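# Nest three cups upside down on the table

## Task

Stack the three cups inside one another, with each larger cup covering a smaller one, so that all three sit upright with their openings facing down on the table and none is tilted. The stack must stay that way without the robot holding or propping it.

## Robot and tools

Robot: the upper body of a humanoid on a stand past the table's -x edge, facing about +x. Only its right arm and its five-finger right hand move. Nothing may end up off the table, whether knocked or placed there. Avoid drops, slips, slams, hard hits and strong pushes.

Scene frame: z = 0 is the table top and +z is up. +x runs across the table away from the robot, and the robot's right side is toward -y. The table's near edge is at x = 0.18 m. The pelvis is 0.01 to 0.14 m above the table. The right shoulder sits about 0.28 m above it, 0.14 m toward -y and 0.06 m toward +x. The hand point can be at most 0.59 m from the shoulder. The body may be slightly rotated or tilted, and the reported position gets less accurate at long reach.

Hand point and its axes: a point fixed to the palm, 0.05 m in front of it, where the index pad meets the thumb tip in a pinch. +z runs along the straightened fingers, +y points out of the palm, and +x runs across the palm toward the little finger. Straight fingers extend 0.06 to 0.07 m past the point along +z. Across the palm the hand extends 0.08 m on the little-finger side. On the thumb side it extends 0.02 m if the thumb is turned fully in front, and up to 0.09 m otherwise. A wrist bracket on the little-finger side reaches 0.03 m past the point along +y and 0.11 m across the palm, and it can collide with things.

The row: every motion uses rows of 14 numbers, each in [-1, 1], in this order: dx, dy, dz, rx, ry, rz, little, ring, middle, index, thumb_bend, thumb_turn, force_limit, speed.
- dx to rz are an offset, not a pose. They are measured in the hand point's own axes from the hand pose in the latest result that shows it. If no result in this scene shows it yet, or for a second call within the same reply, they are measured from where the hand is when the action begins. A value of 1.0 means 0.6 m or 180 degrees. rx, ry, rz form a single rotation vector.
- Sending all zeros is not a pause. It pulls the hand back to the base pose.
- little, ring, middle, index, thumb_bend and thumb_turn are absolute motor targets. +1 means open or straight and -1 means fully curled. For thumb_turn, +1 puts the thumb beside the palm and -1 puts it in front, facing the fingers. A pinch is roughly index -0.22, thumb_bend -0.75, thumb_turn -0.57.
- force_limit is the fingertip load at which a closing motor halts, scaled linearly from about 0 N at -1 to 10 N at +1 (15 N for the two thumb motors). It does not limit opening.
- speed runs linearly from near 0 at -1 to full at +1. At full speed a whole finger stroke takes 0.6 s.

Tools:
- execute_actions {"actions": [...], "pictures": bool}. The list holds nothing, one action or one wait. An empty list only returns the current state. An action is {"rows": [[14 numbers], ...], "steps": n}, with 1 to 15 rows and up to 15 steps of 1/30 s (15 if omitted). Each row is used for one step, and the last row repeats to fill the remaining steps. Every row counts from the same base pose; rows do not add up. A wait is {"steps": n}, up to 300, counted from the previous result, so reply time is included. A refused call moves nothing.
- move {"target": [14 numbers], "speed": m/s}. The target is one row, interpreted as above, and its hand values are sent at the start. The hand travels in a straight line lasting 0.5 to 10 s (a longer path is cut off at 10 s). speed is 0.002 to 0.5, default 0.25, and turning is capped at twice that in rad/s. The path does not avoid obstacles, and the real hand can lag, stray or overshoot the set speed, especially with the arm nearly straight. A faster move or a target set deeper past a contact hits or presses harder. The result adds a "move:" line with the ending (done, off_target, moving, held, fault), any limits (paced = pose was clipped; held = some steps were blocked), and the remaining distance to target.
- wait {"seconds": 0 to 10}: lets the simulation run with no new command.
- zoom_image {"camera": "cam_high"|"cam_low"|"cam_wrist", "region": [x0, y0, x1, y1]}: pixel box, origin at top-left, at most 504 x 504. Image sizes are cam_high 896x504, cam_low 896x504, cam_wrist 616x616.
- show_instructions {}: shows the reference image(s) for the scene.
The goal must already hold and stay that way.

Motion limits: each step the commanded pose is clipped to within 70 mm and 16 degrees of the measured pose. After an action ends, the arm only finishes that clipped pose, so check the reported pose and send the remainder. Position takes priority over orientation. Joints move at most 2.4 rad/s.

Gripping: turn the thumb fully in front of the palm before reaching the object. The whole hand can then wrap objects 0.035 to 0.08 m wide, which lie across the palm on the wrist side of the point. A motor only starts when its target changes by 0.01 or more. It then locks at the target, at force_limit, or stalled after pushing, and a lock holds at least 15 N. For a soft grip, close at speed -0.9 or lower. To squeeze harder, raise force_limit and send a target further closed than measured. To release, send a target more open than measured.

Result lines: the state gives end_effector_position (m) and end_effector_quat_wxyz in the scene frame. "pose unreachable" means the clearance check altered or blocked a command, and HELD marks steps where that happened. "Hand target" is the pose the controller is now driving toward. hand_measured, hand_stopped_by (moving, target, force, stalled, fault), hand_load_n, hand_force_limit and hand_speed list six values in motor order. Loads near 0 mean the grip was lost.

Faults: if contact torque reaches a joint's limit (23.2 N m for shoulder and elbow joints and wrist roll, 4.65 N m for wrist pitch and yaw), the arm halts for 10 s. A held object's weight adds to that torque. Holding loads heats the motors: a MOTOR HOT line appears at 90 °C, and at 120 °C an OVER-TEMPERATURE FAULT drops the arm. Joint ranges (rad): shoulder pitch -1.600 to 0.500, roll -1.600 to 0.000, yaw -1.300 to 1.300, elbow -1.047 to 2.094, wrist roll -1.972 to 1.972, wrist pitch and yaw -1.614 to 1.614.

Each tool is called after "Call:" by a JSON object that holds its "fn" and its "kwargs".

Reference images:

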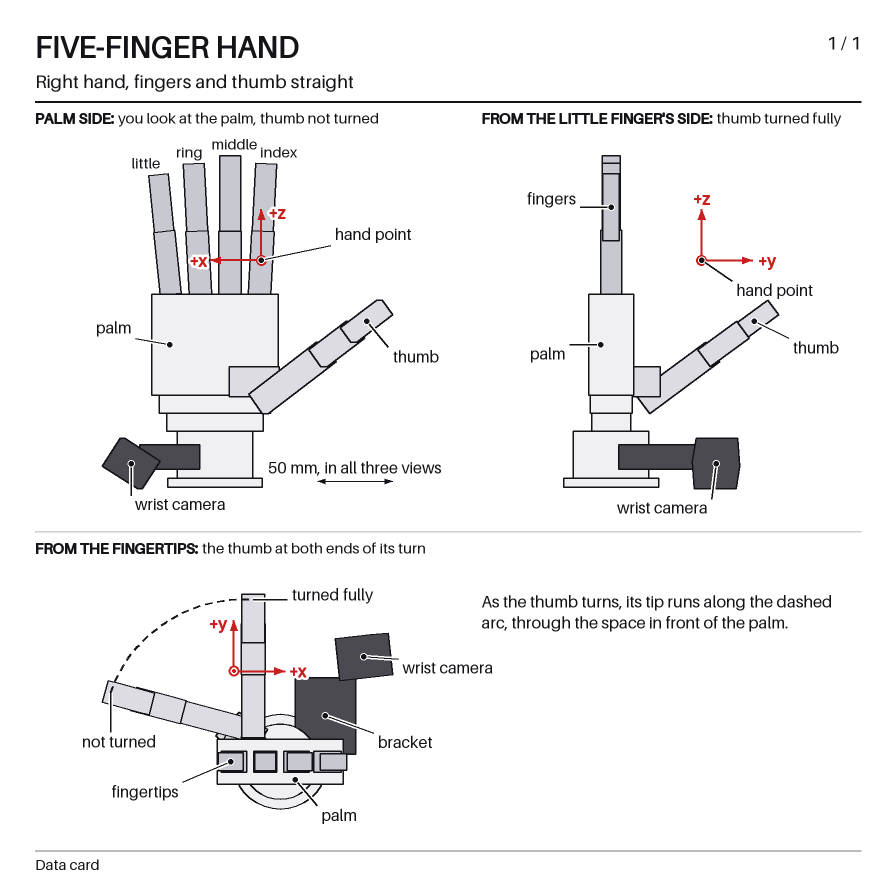

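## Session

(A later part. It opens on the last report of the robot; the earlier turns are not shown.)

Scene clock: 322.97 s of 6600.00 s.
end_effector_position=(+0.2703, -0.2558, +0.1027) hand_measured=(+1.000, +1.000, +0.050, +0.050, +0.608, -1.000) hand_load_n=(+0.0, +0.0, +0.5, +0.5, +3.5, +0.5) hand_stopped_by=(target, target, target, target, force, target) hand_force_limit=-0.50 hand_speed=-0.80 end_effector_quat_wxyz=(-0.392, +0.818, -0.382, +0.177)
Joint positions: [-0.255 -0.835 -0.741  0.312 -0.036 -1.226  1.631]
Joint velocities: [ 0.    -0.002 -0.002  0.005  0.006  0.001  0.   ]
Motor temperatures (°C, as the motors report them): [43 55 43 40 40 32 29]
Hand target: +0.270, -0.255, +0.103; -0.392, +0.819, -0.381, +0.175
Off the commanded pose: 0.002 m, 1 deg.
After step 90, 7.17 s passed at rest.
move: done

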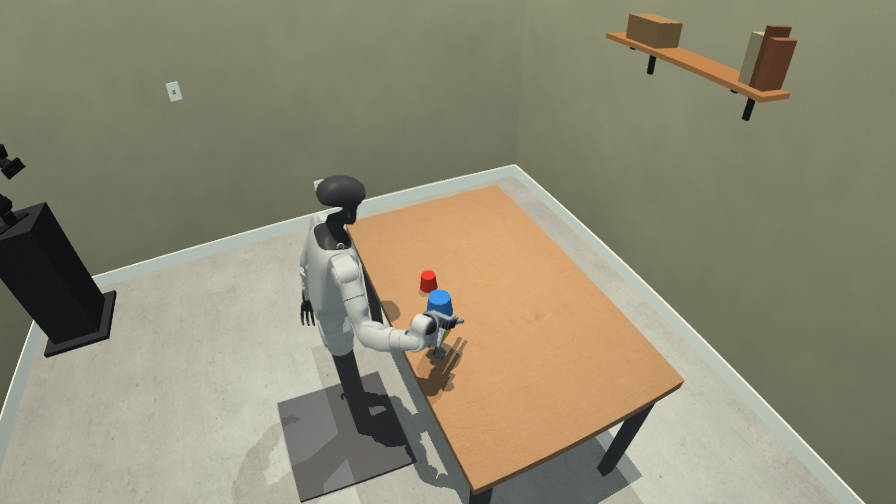

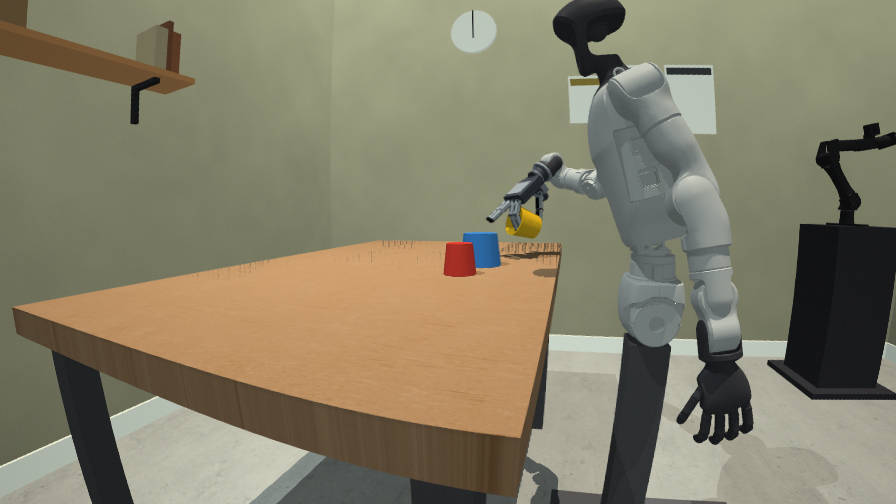

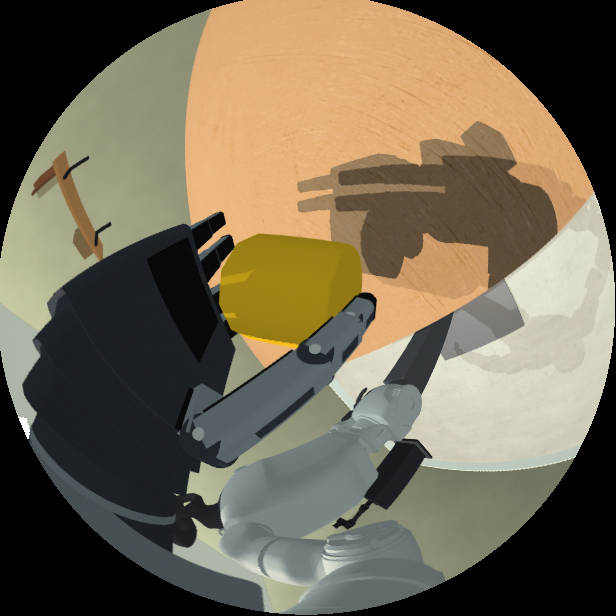

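Call:
{"fn": "move", "kwargs": {"target": [0.082,-0.039,0.047,-0.114,-0.124,-0.150,1,1,0.05,0.05,-0.3,-1,-0.5,-0.8], "speed": 0.08}}

Call:
{"fn": "zoom_image", "kwargs": {"camera": "cam_low", "region": [420, 130, 580, 290]}}

Scene clock: 340.37 s of 6600.00 s.
end_effector_position=(+0.3297, -0.2735, +0.1020) hand_measured=(+1.000, +1.000, +0.050, +0.050, +0.608, -1.000) hand_load_n=(+0.0, +0.0, +0.5, +0.5, +3.5, +0.5) hand_stopped_by=(target, target, target, target, force, target) hand_force_limit=-0.50 hand_speed=-0.80 end_effector_quat_wxyz=(-0.192, +0.957, -0.183, +0.114)
Joint positions: [-1.07  -1.075  0.121  0.943 -0.51  -1.61   1.34 ]
Joint velocities: [-0.08  -0.158  0.259 -0.011 -0.385  0.    -0.648]
Motor temperatures (°C, as the motors report them): [43 56 43 40 40 32 29]
Hand target: +0.330, -0.275, +0.102; -0.191, +0.958, -0.181, +0.114
Off the commanded pose: 0.004 m, 13 deg.
joint sent to its limit — the command would take joint 6 (wrist pitch) past its lower limit, so that joint was sent only as far as its limit.
After step 90, 9.70 s passed at rest.
move: off_target

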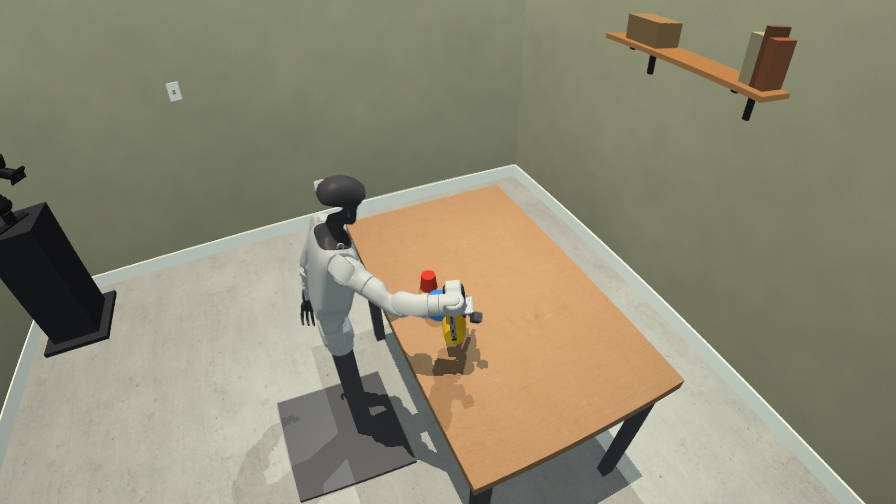

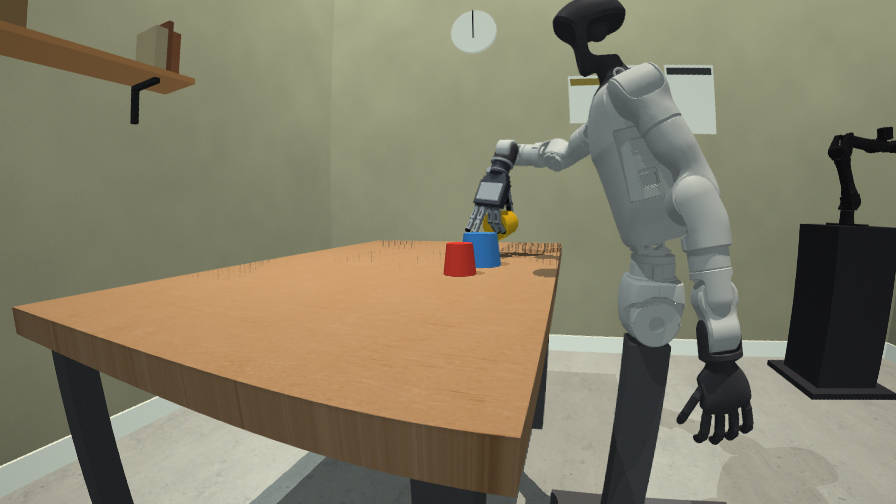

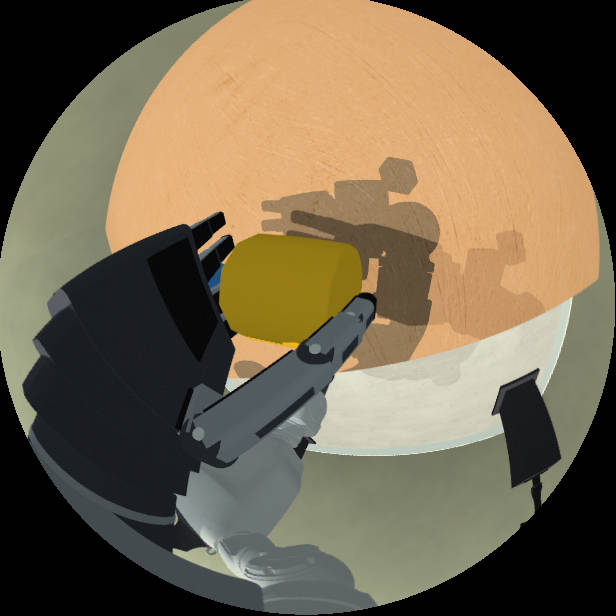

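Region (420, 130, 580, 290) of cam_low's 896x504 image, scaled by 3.150, with more detail than that image has.

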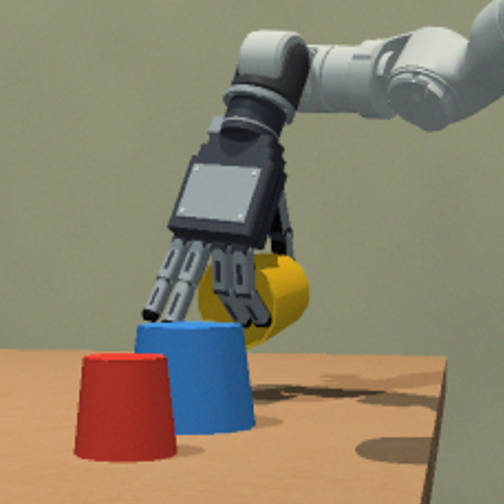

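Call:
{"fn": "move", "kwargs": {"target": [0.008,0.075,0.055,0,0,0,1,1,0.05,0.05,-0.3,-1,-0.5,-0.8], "speed": 0.04}}

Call:
{"fn": "zoom_image", "kwargs": {"camera": "cam_low", "region": [420, 130, 580, 290]}}

Call:
{"fn": "zoom_image", "kwargs": {"camera": "cam_high", "region": [380, 270, 520, 390]}}

Scene clock: 352.80 s of 6600.00 s.
end_effector_position=(+0.3301, -0.3008, +0.0535) hand_measured=(+1.000, +1.000, +0.050, +0.050, +0.606, -1.000) hand_load_n=(+0.0, +0.0, +0.0, +0.0, +0.5, +0.0) hand_stopped_by=(target, target, target, target, force, target) hand_force_limit=-0.50 hand_speed=-0.80 end_effector_quat_wxyz=(-0.194, +0.957, -0.182, +0.114)
Joint positions: [-1.129 -1.105  0.314  0.956 -1.887 -1.528 -0.184]
Joint velocities: [-0.095  0.008  0.16   0.083 -0.114  0.026 -0.22 ]
Motor temperatures (°C, as the motors report them): [47 55 43 40 40 32 29]
Hand target: +0.330, -0.302, +0.054; -0.193, +0.957, -0.183, +0.114
Off the commanded pose: 0.003 m, 0 deg.
After step 90, 7.33 s passed at rest.
move: done

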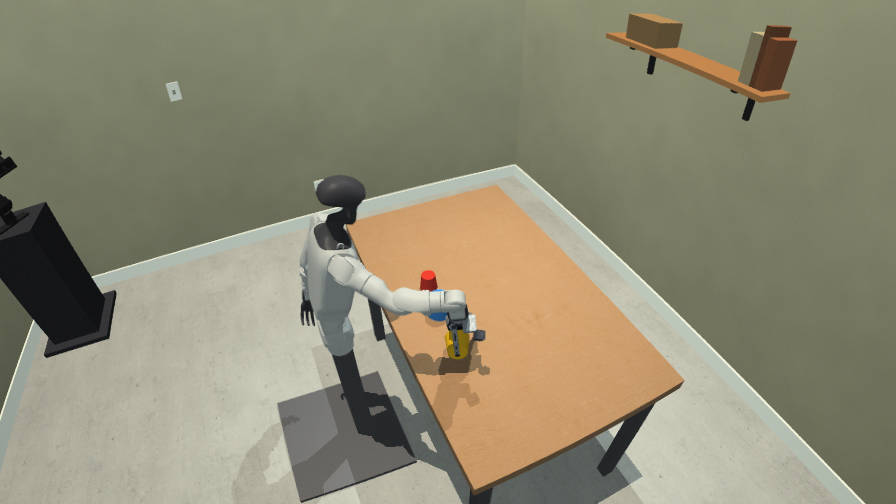

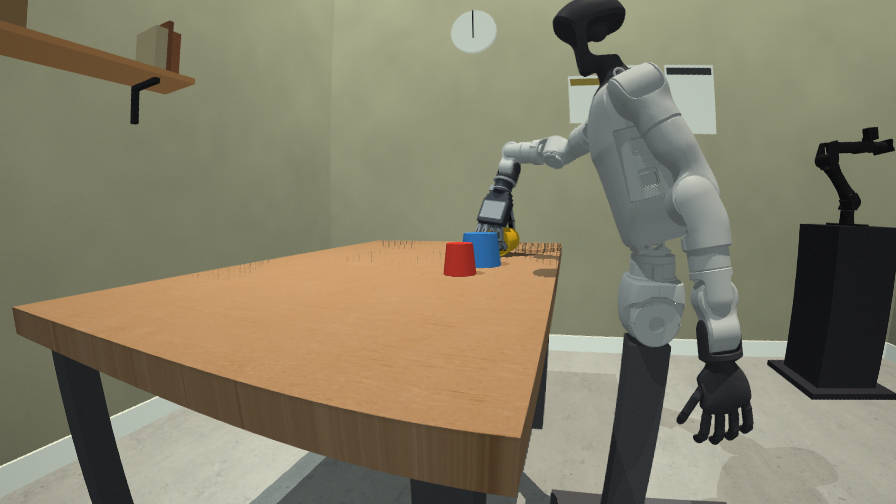

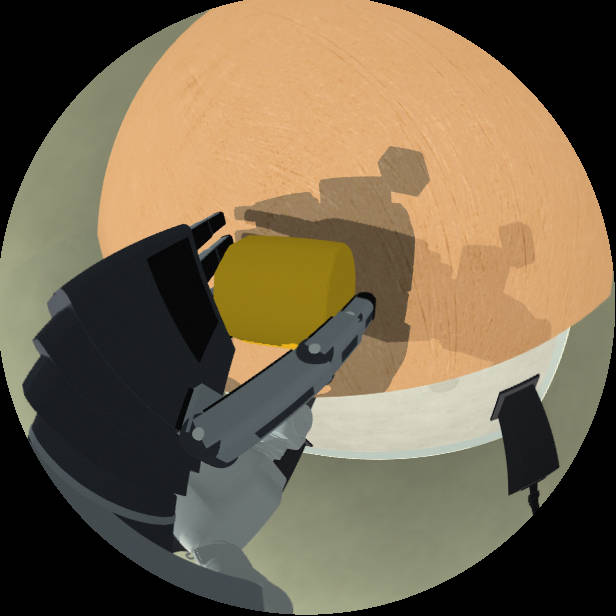

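Region (420, 130, 580, 290) of cam_low's 896x504 image, scaled by 3.150, with more detail than that image has.

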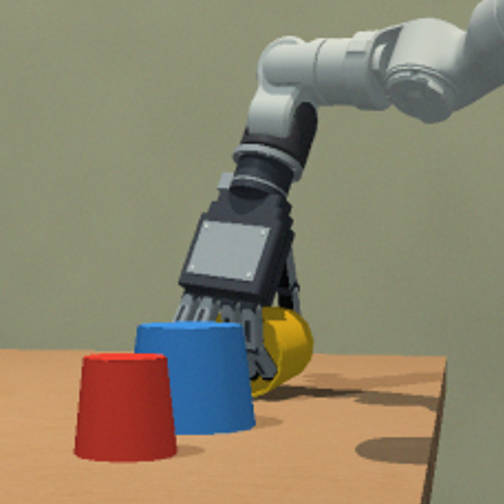

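Region (380, 270, 520, 390) of cam_high's 896x504 image, scaled by 3.600, with more detail than that image has; it fills the top 432 rows of this view, and the rest is white.

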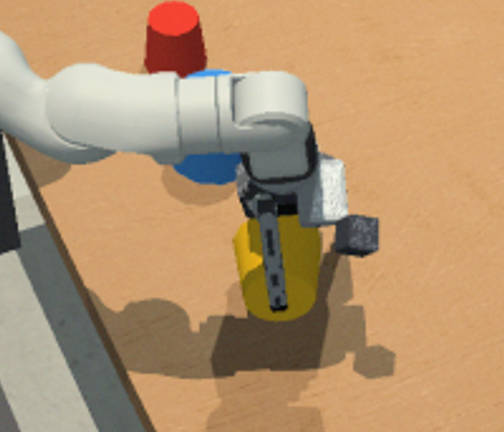

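Call:
{"fn": "move", "kwargs": {"target": [0,0,0,0,0,0,1,1,0.05,0.05,-0.35,-1,-0.4,-0.9]}}

Call:
{"fn": "move", "kwargs": {"target": [0.01,0.0,-0.07,-0.22,0,0,1,1,0.05,0.05,-0.35,-1,-0.4,-0.9], "speed": 0.08}}

Call:
{"fn": "zoom_image", "kwargs": {"camera": "cam_high", "region": [380, 270, 520, 390]}}

Scene clock: 360.07 s of 6600.00 s.
end_effector_position=(+0.3302, -0.3016, +0.0536) hand_measured=(+1.000, +1.000, +0.050, +0.050, +0.554, -1.000) hand_load_n=(+0.0, +0.0, +0.5, +0.5, +4.5, +0.5) hand_stopped_by=(target, target, target, target, force, target) hand_force_limit=-0.40 hand_speed=-0.90 end_effector_quat_wxyz=(-0.193, +0.957, -0.183, +0.115)
Joint positions: [-1.132 -1.105  0.316  0.959 -1.894 -1.527 -0.189]
Joint velocities: [-0.011 -0.002 -0.003  0.     0.008  0.     0.   ]
Motor temperatures (°C, as the motors report them): [48 55 43 39 40 32 29]
Hand target: +0.330, -0.301, +0.054; -0.194, +0.957, -0.182, +0.114
Off the commanded pose: 0.001 m, 0 deg.
After step 90, 3.50 s passed at rest.
move: done

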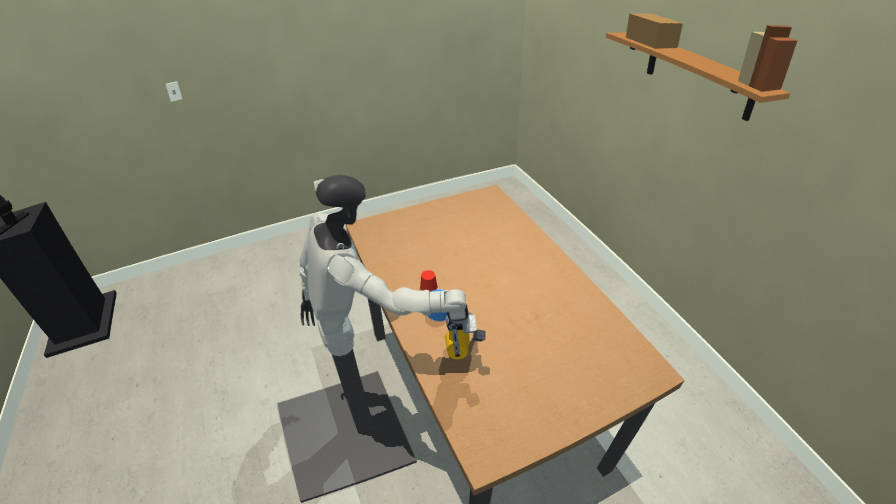

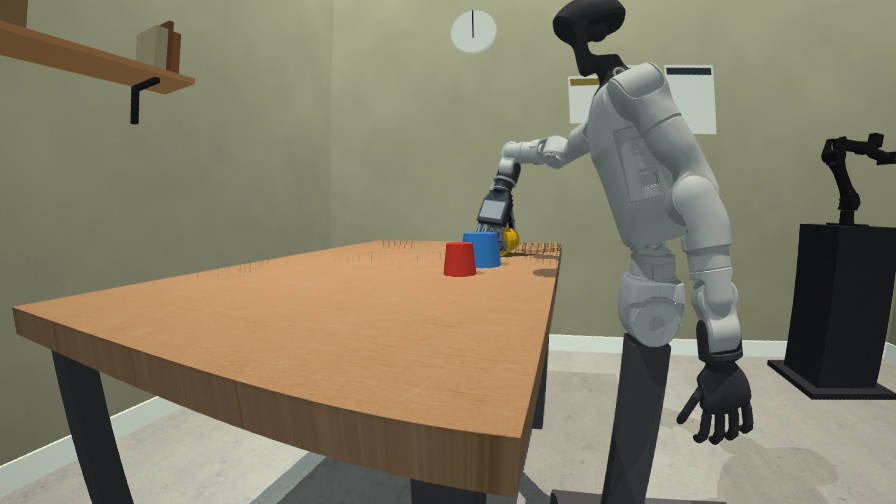

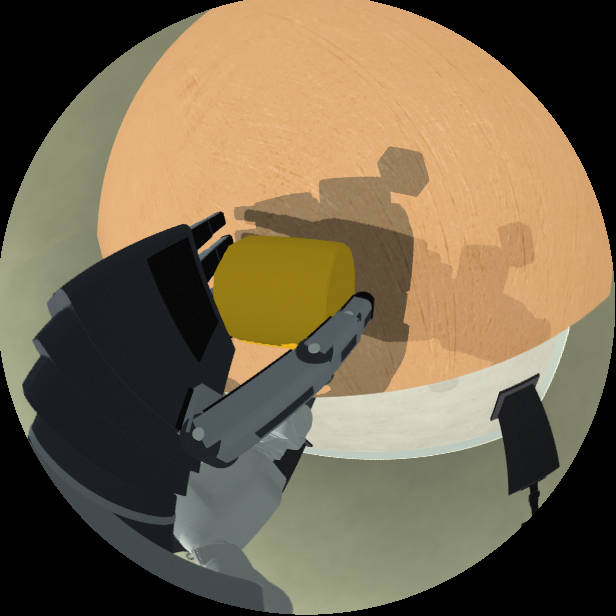

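Scene clock: 364.63 s of 6600.00 s.
end_effector_position=(+0.3224, -0.3179, +0.0922) hand_measured=(+1.000, +1.000, +0.050, +0.050, +0.554, -1.000) hand_load_n=(+0.0, +0.0, +0.5, +0.5, +4.5, +0.5) hand_stopped_by=(target, target, target, target, force, target) hand_force_limit=-0.40 hand_speed=-0.90 end_effector_quat_wxyz=(+0.141, +0.966, -0.211, +0.042)
Joint positions: [-1.219 -0.817  0.28   0.939 -0.99  -1.325  1.631]
Joint velocities: [ 0.    -0.057  0.12  -0.072  0.103  0.053  0.   ]
Motor temperatures (°C, as the motors report them): [49 54 43 39 40 32 28]
Hand target: +0.322, -0.318, +0.092; +0.141, +0.966, -0.212, +0.043
Off the commanded pose: 0.001 m, 0 deg.
joint sent to its limit — the command would take joint 7 (wrist yaw) past its upper limit, so that joint was sent only as far as its limit.
move: done

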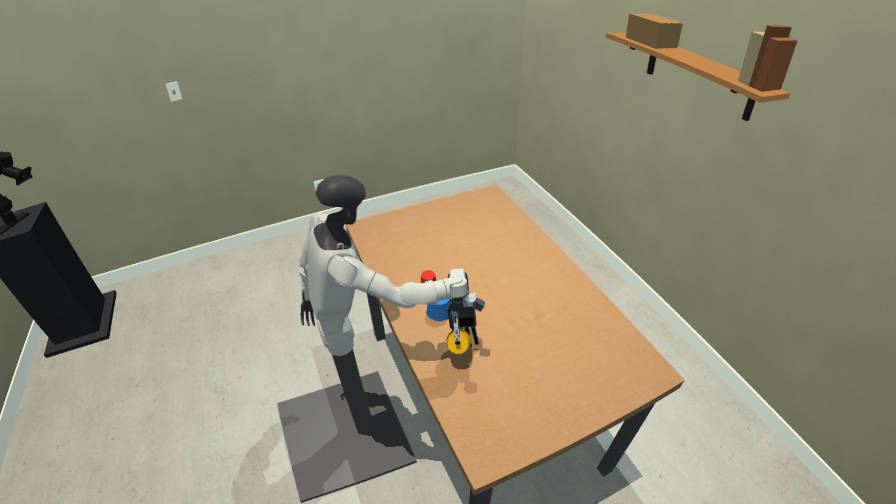

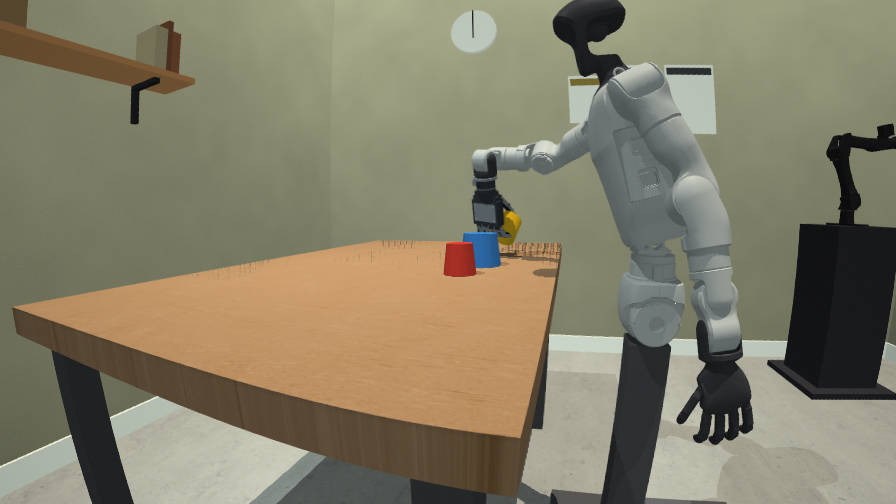

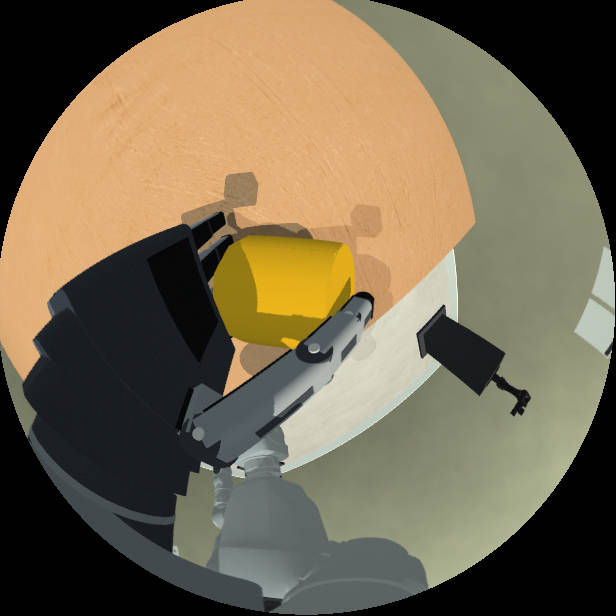

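Region (380, 270, 520, 390) of cam_high's 896x504 image, scaled by 3.600, with more detail than that image has; it fills the top 432 rows of this view, and the rest is white.

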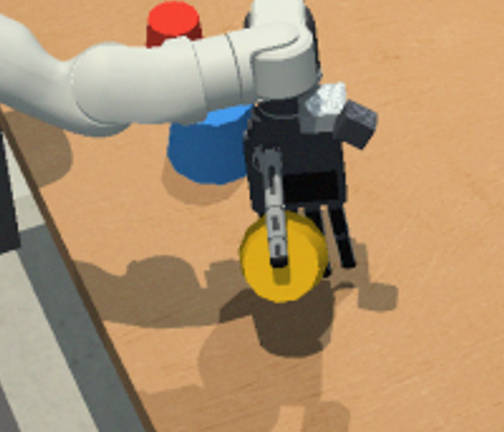

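Call:
{"fn": "move", "kwargs": {"target": [0.0,0.05,0.0,-0.17,0,0,1,1,0.05,0.05,-0.35,-1,-0.4,-0.9], "speed": 0.08}}

Call:
{"fn": "zoom_image", "kwargs": {"camera": "cam_high", "region": [380, 270, 520, 390]}}

Call:
{"fn": "zoom_image", "kwargs": {"camera": "cam_low", "region": [420, 130, 580, 290]}}

Scene clock: 374.33 s of 6600.00 s.
end_effector_position=(+0.3079, -0.3426, +0.0970) hand_measured=(+1.000, +1.000, +0.050, +0.050, +0.554, -1.000) hand_load_n=(+0.0, +0.0, +0.5, +0.5, +4.5, +0.5) hand_stopped_by=(target, target, target, target, force, target) hand_force_limit=-0.40 hand_speed=-0.90 end_effector_quat_wxyz=(+0.382, +0.899, -0.214, -0.001)
Joint positions: [-1.433 -0.536  0.726  1.447 -1.524 -1.104  1.292]
Joint velocities: [-0.002  0.002  0.006  0.021 -0.008  0.    -0.021]
Motor temperatures (°C, as the motors report them): [51 53 43 39 40 32 28]
Hand target: +0.309, -0.343, +0.098; +0.384, +0.898, -0.213, +0.002
Off the commanded pose: 0.004 m, 2 deg.
After step 90, 3.10 s passed at rest.
move: off_target

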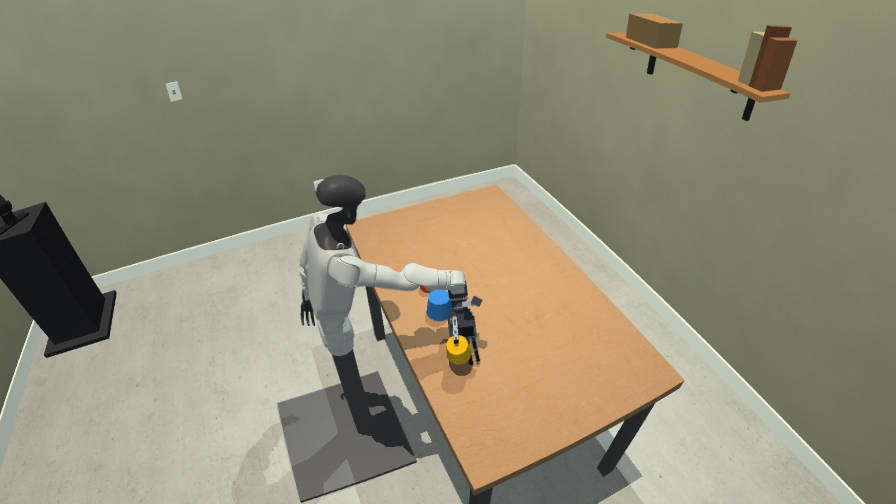

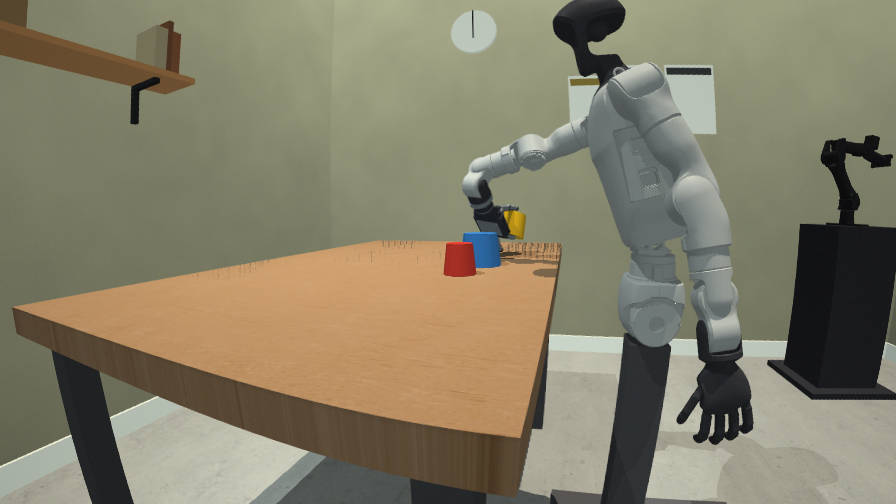

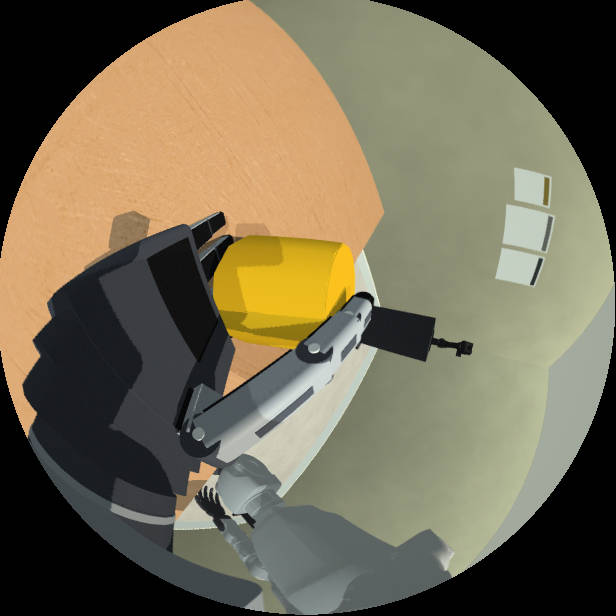

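Region (380, 270, 520, 390) of cam_high's 896x504 image, scaled by 3.600, with more detail than that image has; it fills the top 432 rows of this view, and the rest is white.

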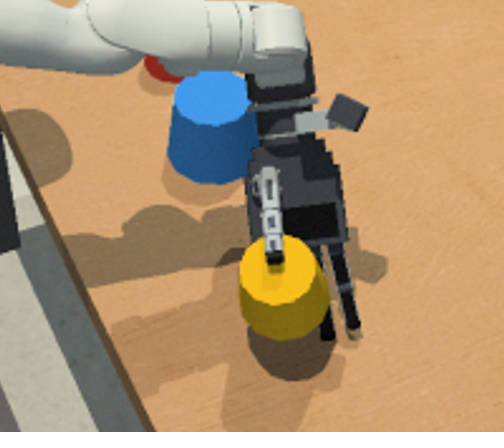

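Region (420, 130, 580, 290) of cam_low's 896x504 image, scaled by 3.150, with more detail than that image has.

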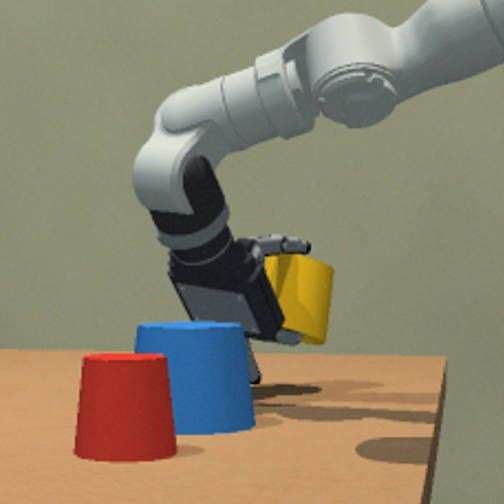

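Call:
{"fn": "move", "kwargs": {"target": [0,0,0,0,0,0,0.05,0.1,0.05,0.05,-0.35,-1,-0.8,-0.7]}}

Call:
{"fn": "zoom_image", "kwargs": {"camera": "cam_high", "region": [380, 270, 520, 390]}}

Scene clock: 387.80 s of 6600.00 s.
end_effector_position=(+0.3081, -0.3426, +0.0972) hand_measured=(+0.050, +0.470, +0.050, +0.050, +0.554, -1.000) hand_load_n=(+0.0, +4.5, +0.0, +0.5, +5.5, +1.5) hand_stopped_by=(target, force, target, target, force, target) hand_force_limit=-0.80 hand_speed=-0.70 end_effector_quat_wxyz=(+0.382, +0.899, -0.214, -0.000)
Joint positions: [-1.434 -0.536  0.727  1.448 -1.525 -1.104  1.29 ]
Joint velocities: [ 0.005  0.    -0.005  0.011 -0.006  0.     0.   ]
Motor temperatures (°C, as the motors report them): [55 51 43 39 40 32 29]
Hand target: +0.308, -0.343, +0.097; +0.382, +0.899, -0.214, -0.001
Off the commanded pose: 0.000 m, 0 deg.
After step 90, 8.30 s passed at rest.
move: done

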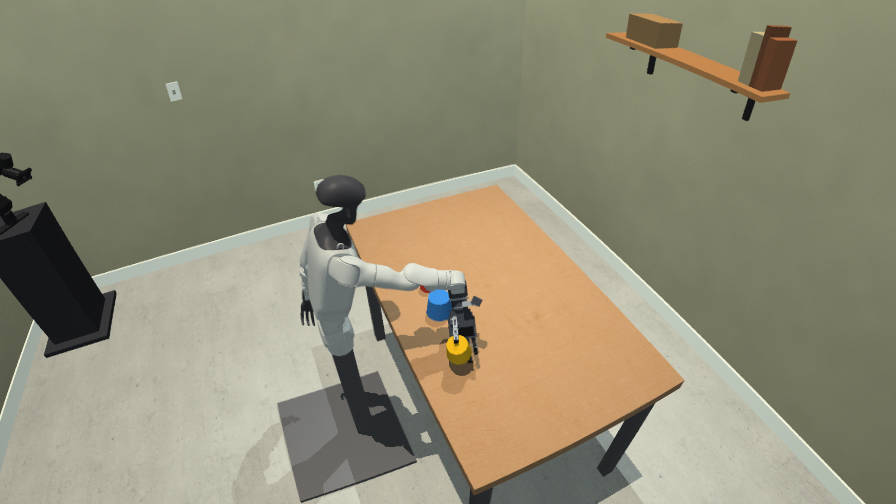

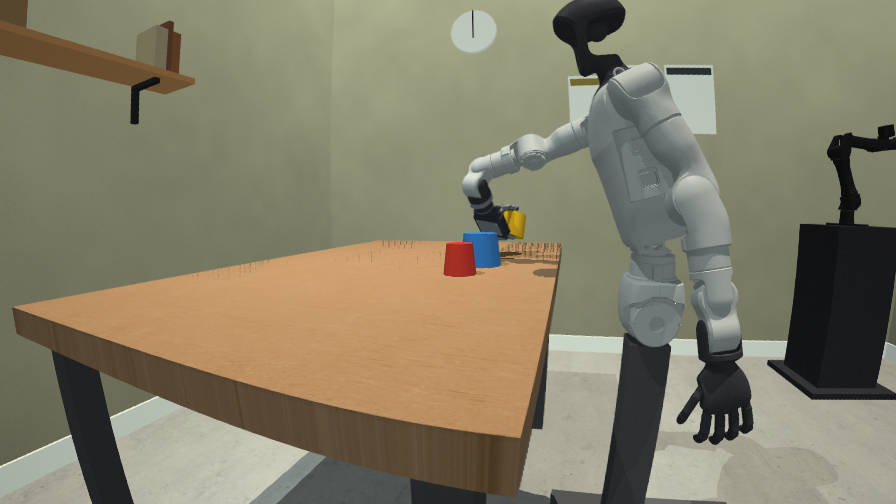

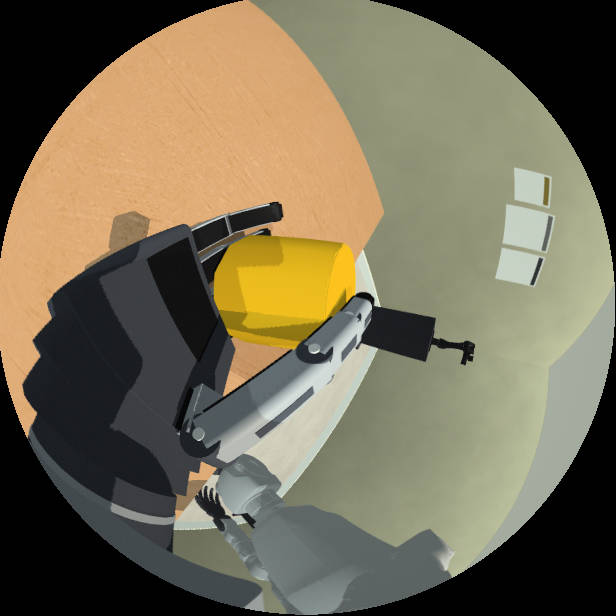

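Region (380, 270, 520, 390) of cam_high's 896x504 image, scaled by 3.600, with more detail than that image has; it fills the top 432 rows of this view, and the rest is white.

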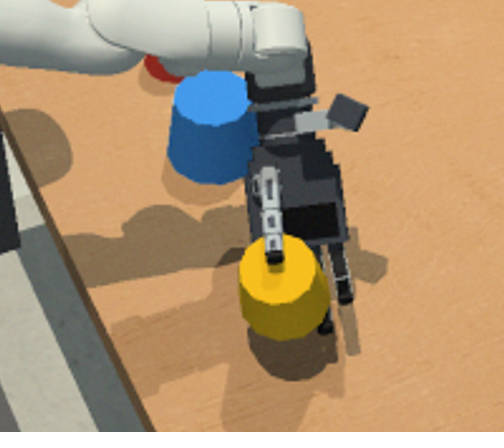

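Call:
{"fn": "move", "kwargs": {"target": [-0.0095,-0.040,0.041,0,0,0,0.05,0.1,0.05,0.05,-0.35,-1,-0.8,-0.7], "speed": 0.025}}

Call:
{"fn": "zoom_image", "kwargs": {"camera": "cam_high", "region": [410, 300, 500, 390]}}

Call:
{"fn": "zoom_image", "kwargs": {"camera": "cam_low", "region": [460, 180, 560, 280]}}

Scene clock: 397.83 s of 6600.00 s.
end_effector_position=(+0.3072, -0.3421, +0.0623) hand_measured=(+0.050, +0.470, +0.050, +0.050, +0.554, -1.000) hand_load_n=(+0.0, +4.5, +0.0, +0.5, +5.5, +1.5) hand_stopped_by=(target, force, target, target, force, target) hand_force_limit=-0.80 hand_speed=-0.70 end_effector_quat_wxyz=(+0.375, +0.903, -0.208, +0.019)
Joint positions: [-1.356 -0.492  0.785  1.448 -1.573 -0.998  1.154]
Joint velocities: [ 0.02   0.002  0.002  0.017 -0.009  0.001 -0.015]
Motor temperatures (°C, as the motors report them): [56 51 42 39 40 32 29]
Hand target: +0.307, -0.343, +0.063; +0.378, +0.902, -0.207, +0.020
Off the commanded pose: 0.001 m, 2 deg.
After step 90, 5.37 s passed at rest.
move: done

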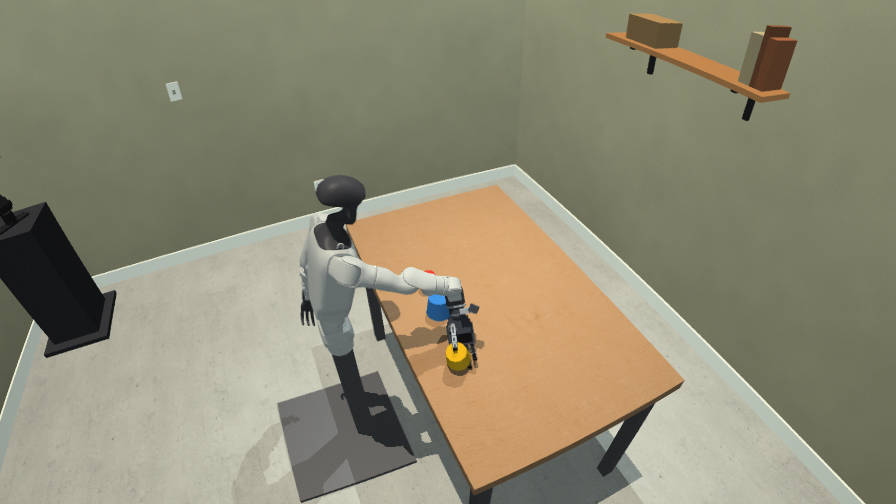

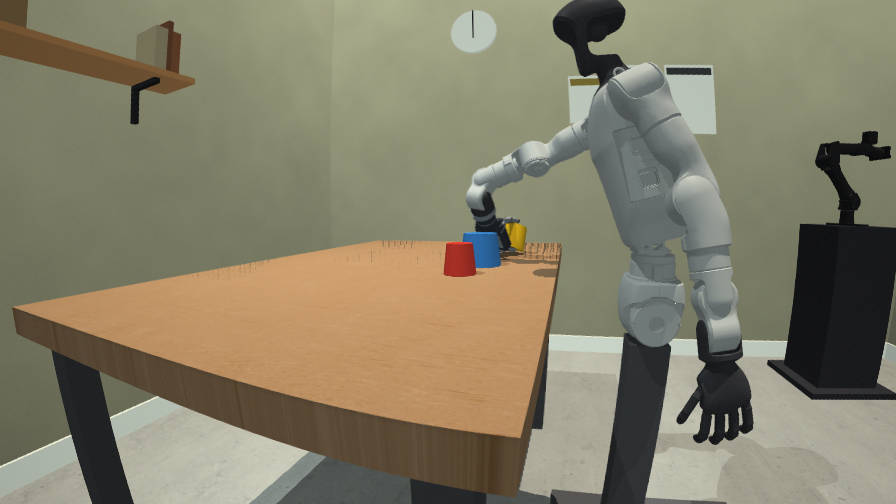

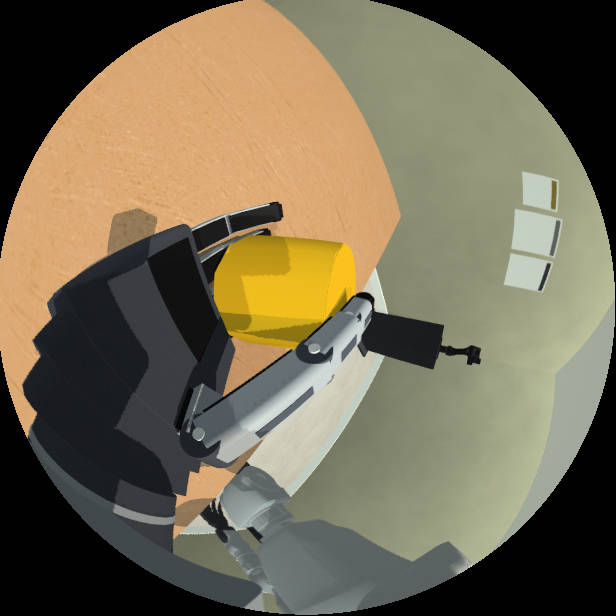

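Region (410, 300, 500, 390) of cam_high's 896x504 image, scaled by 5.600, with more detail than that image has.

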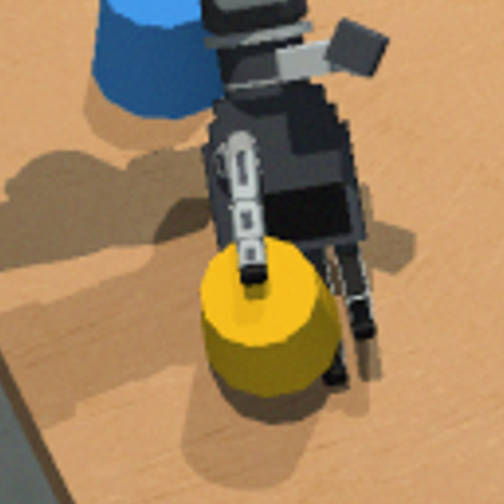

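Region (460, 180, 560, 280) of cam_low's 896x504 image, scaled by 5.040, with more detail than that image has.

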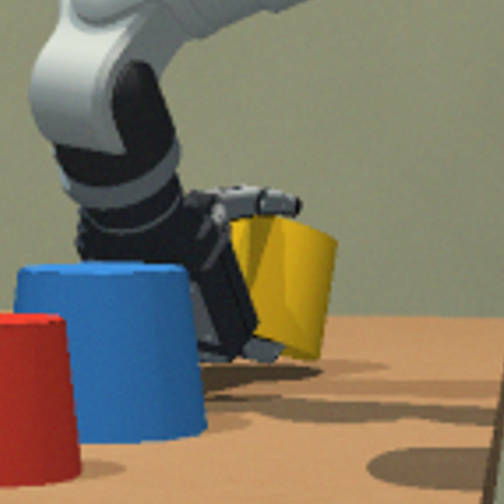

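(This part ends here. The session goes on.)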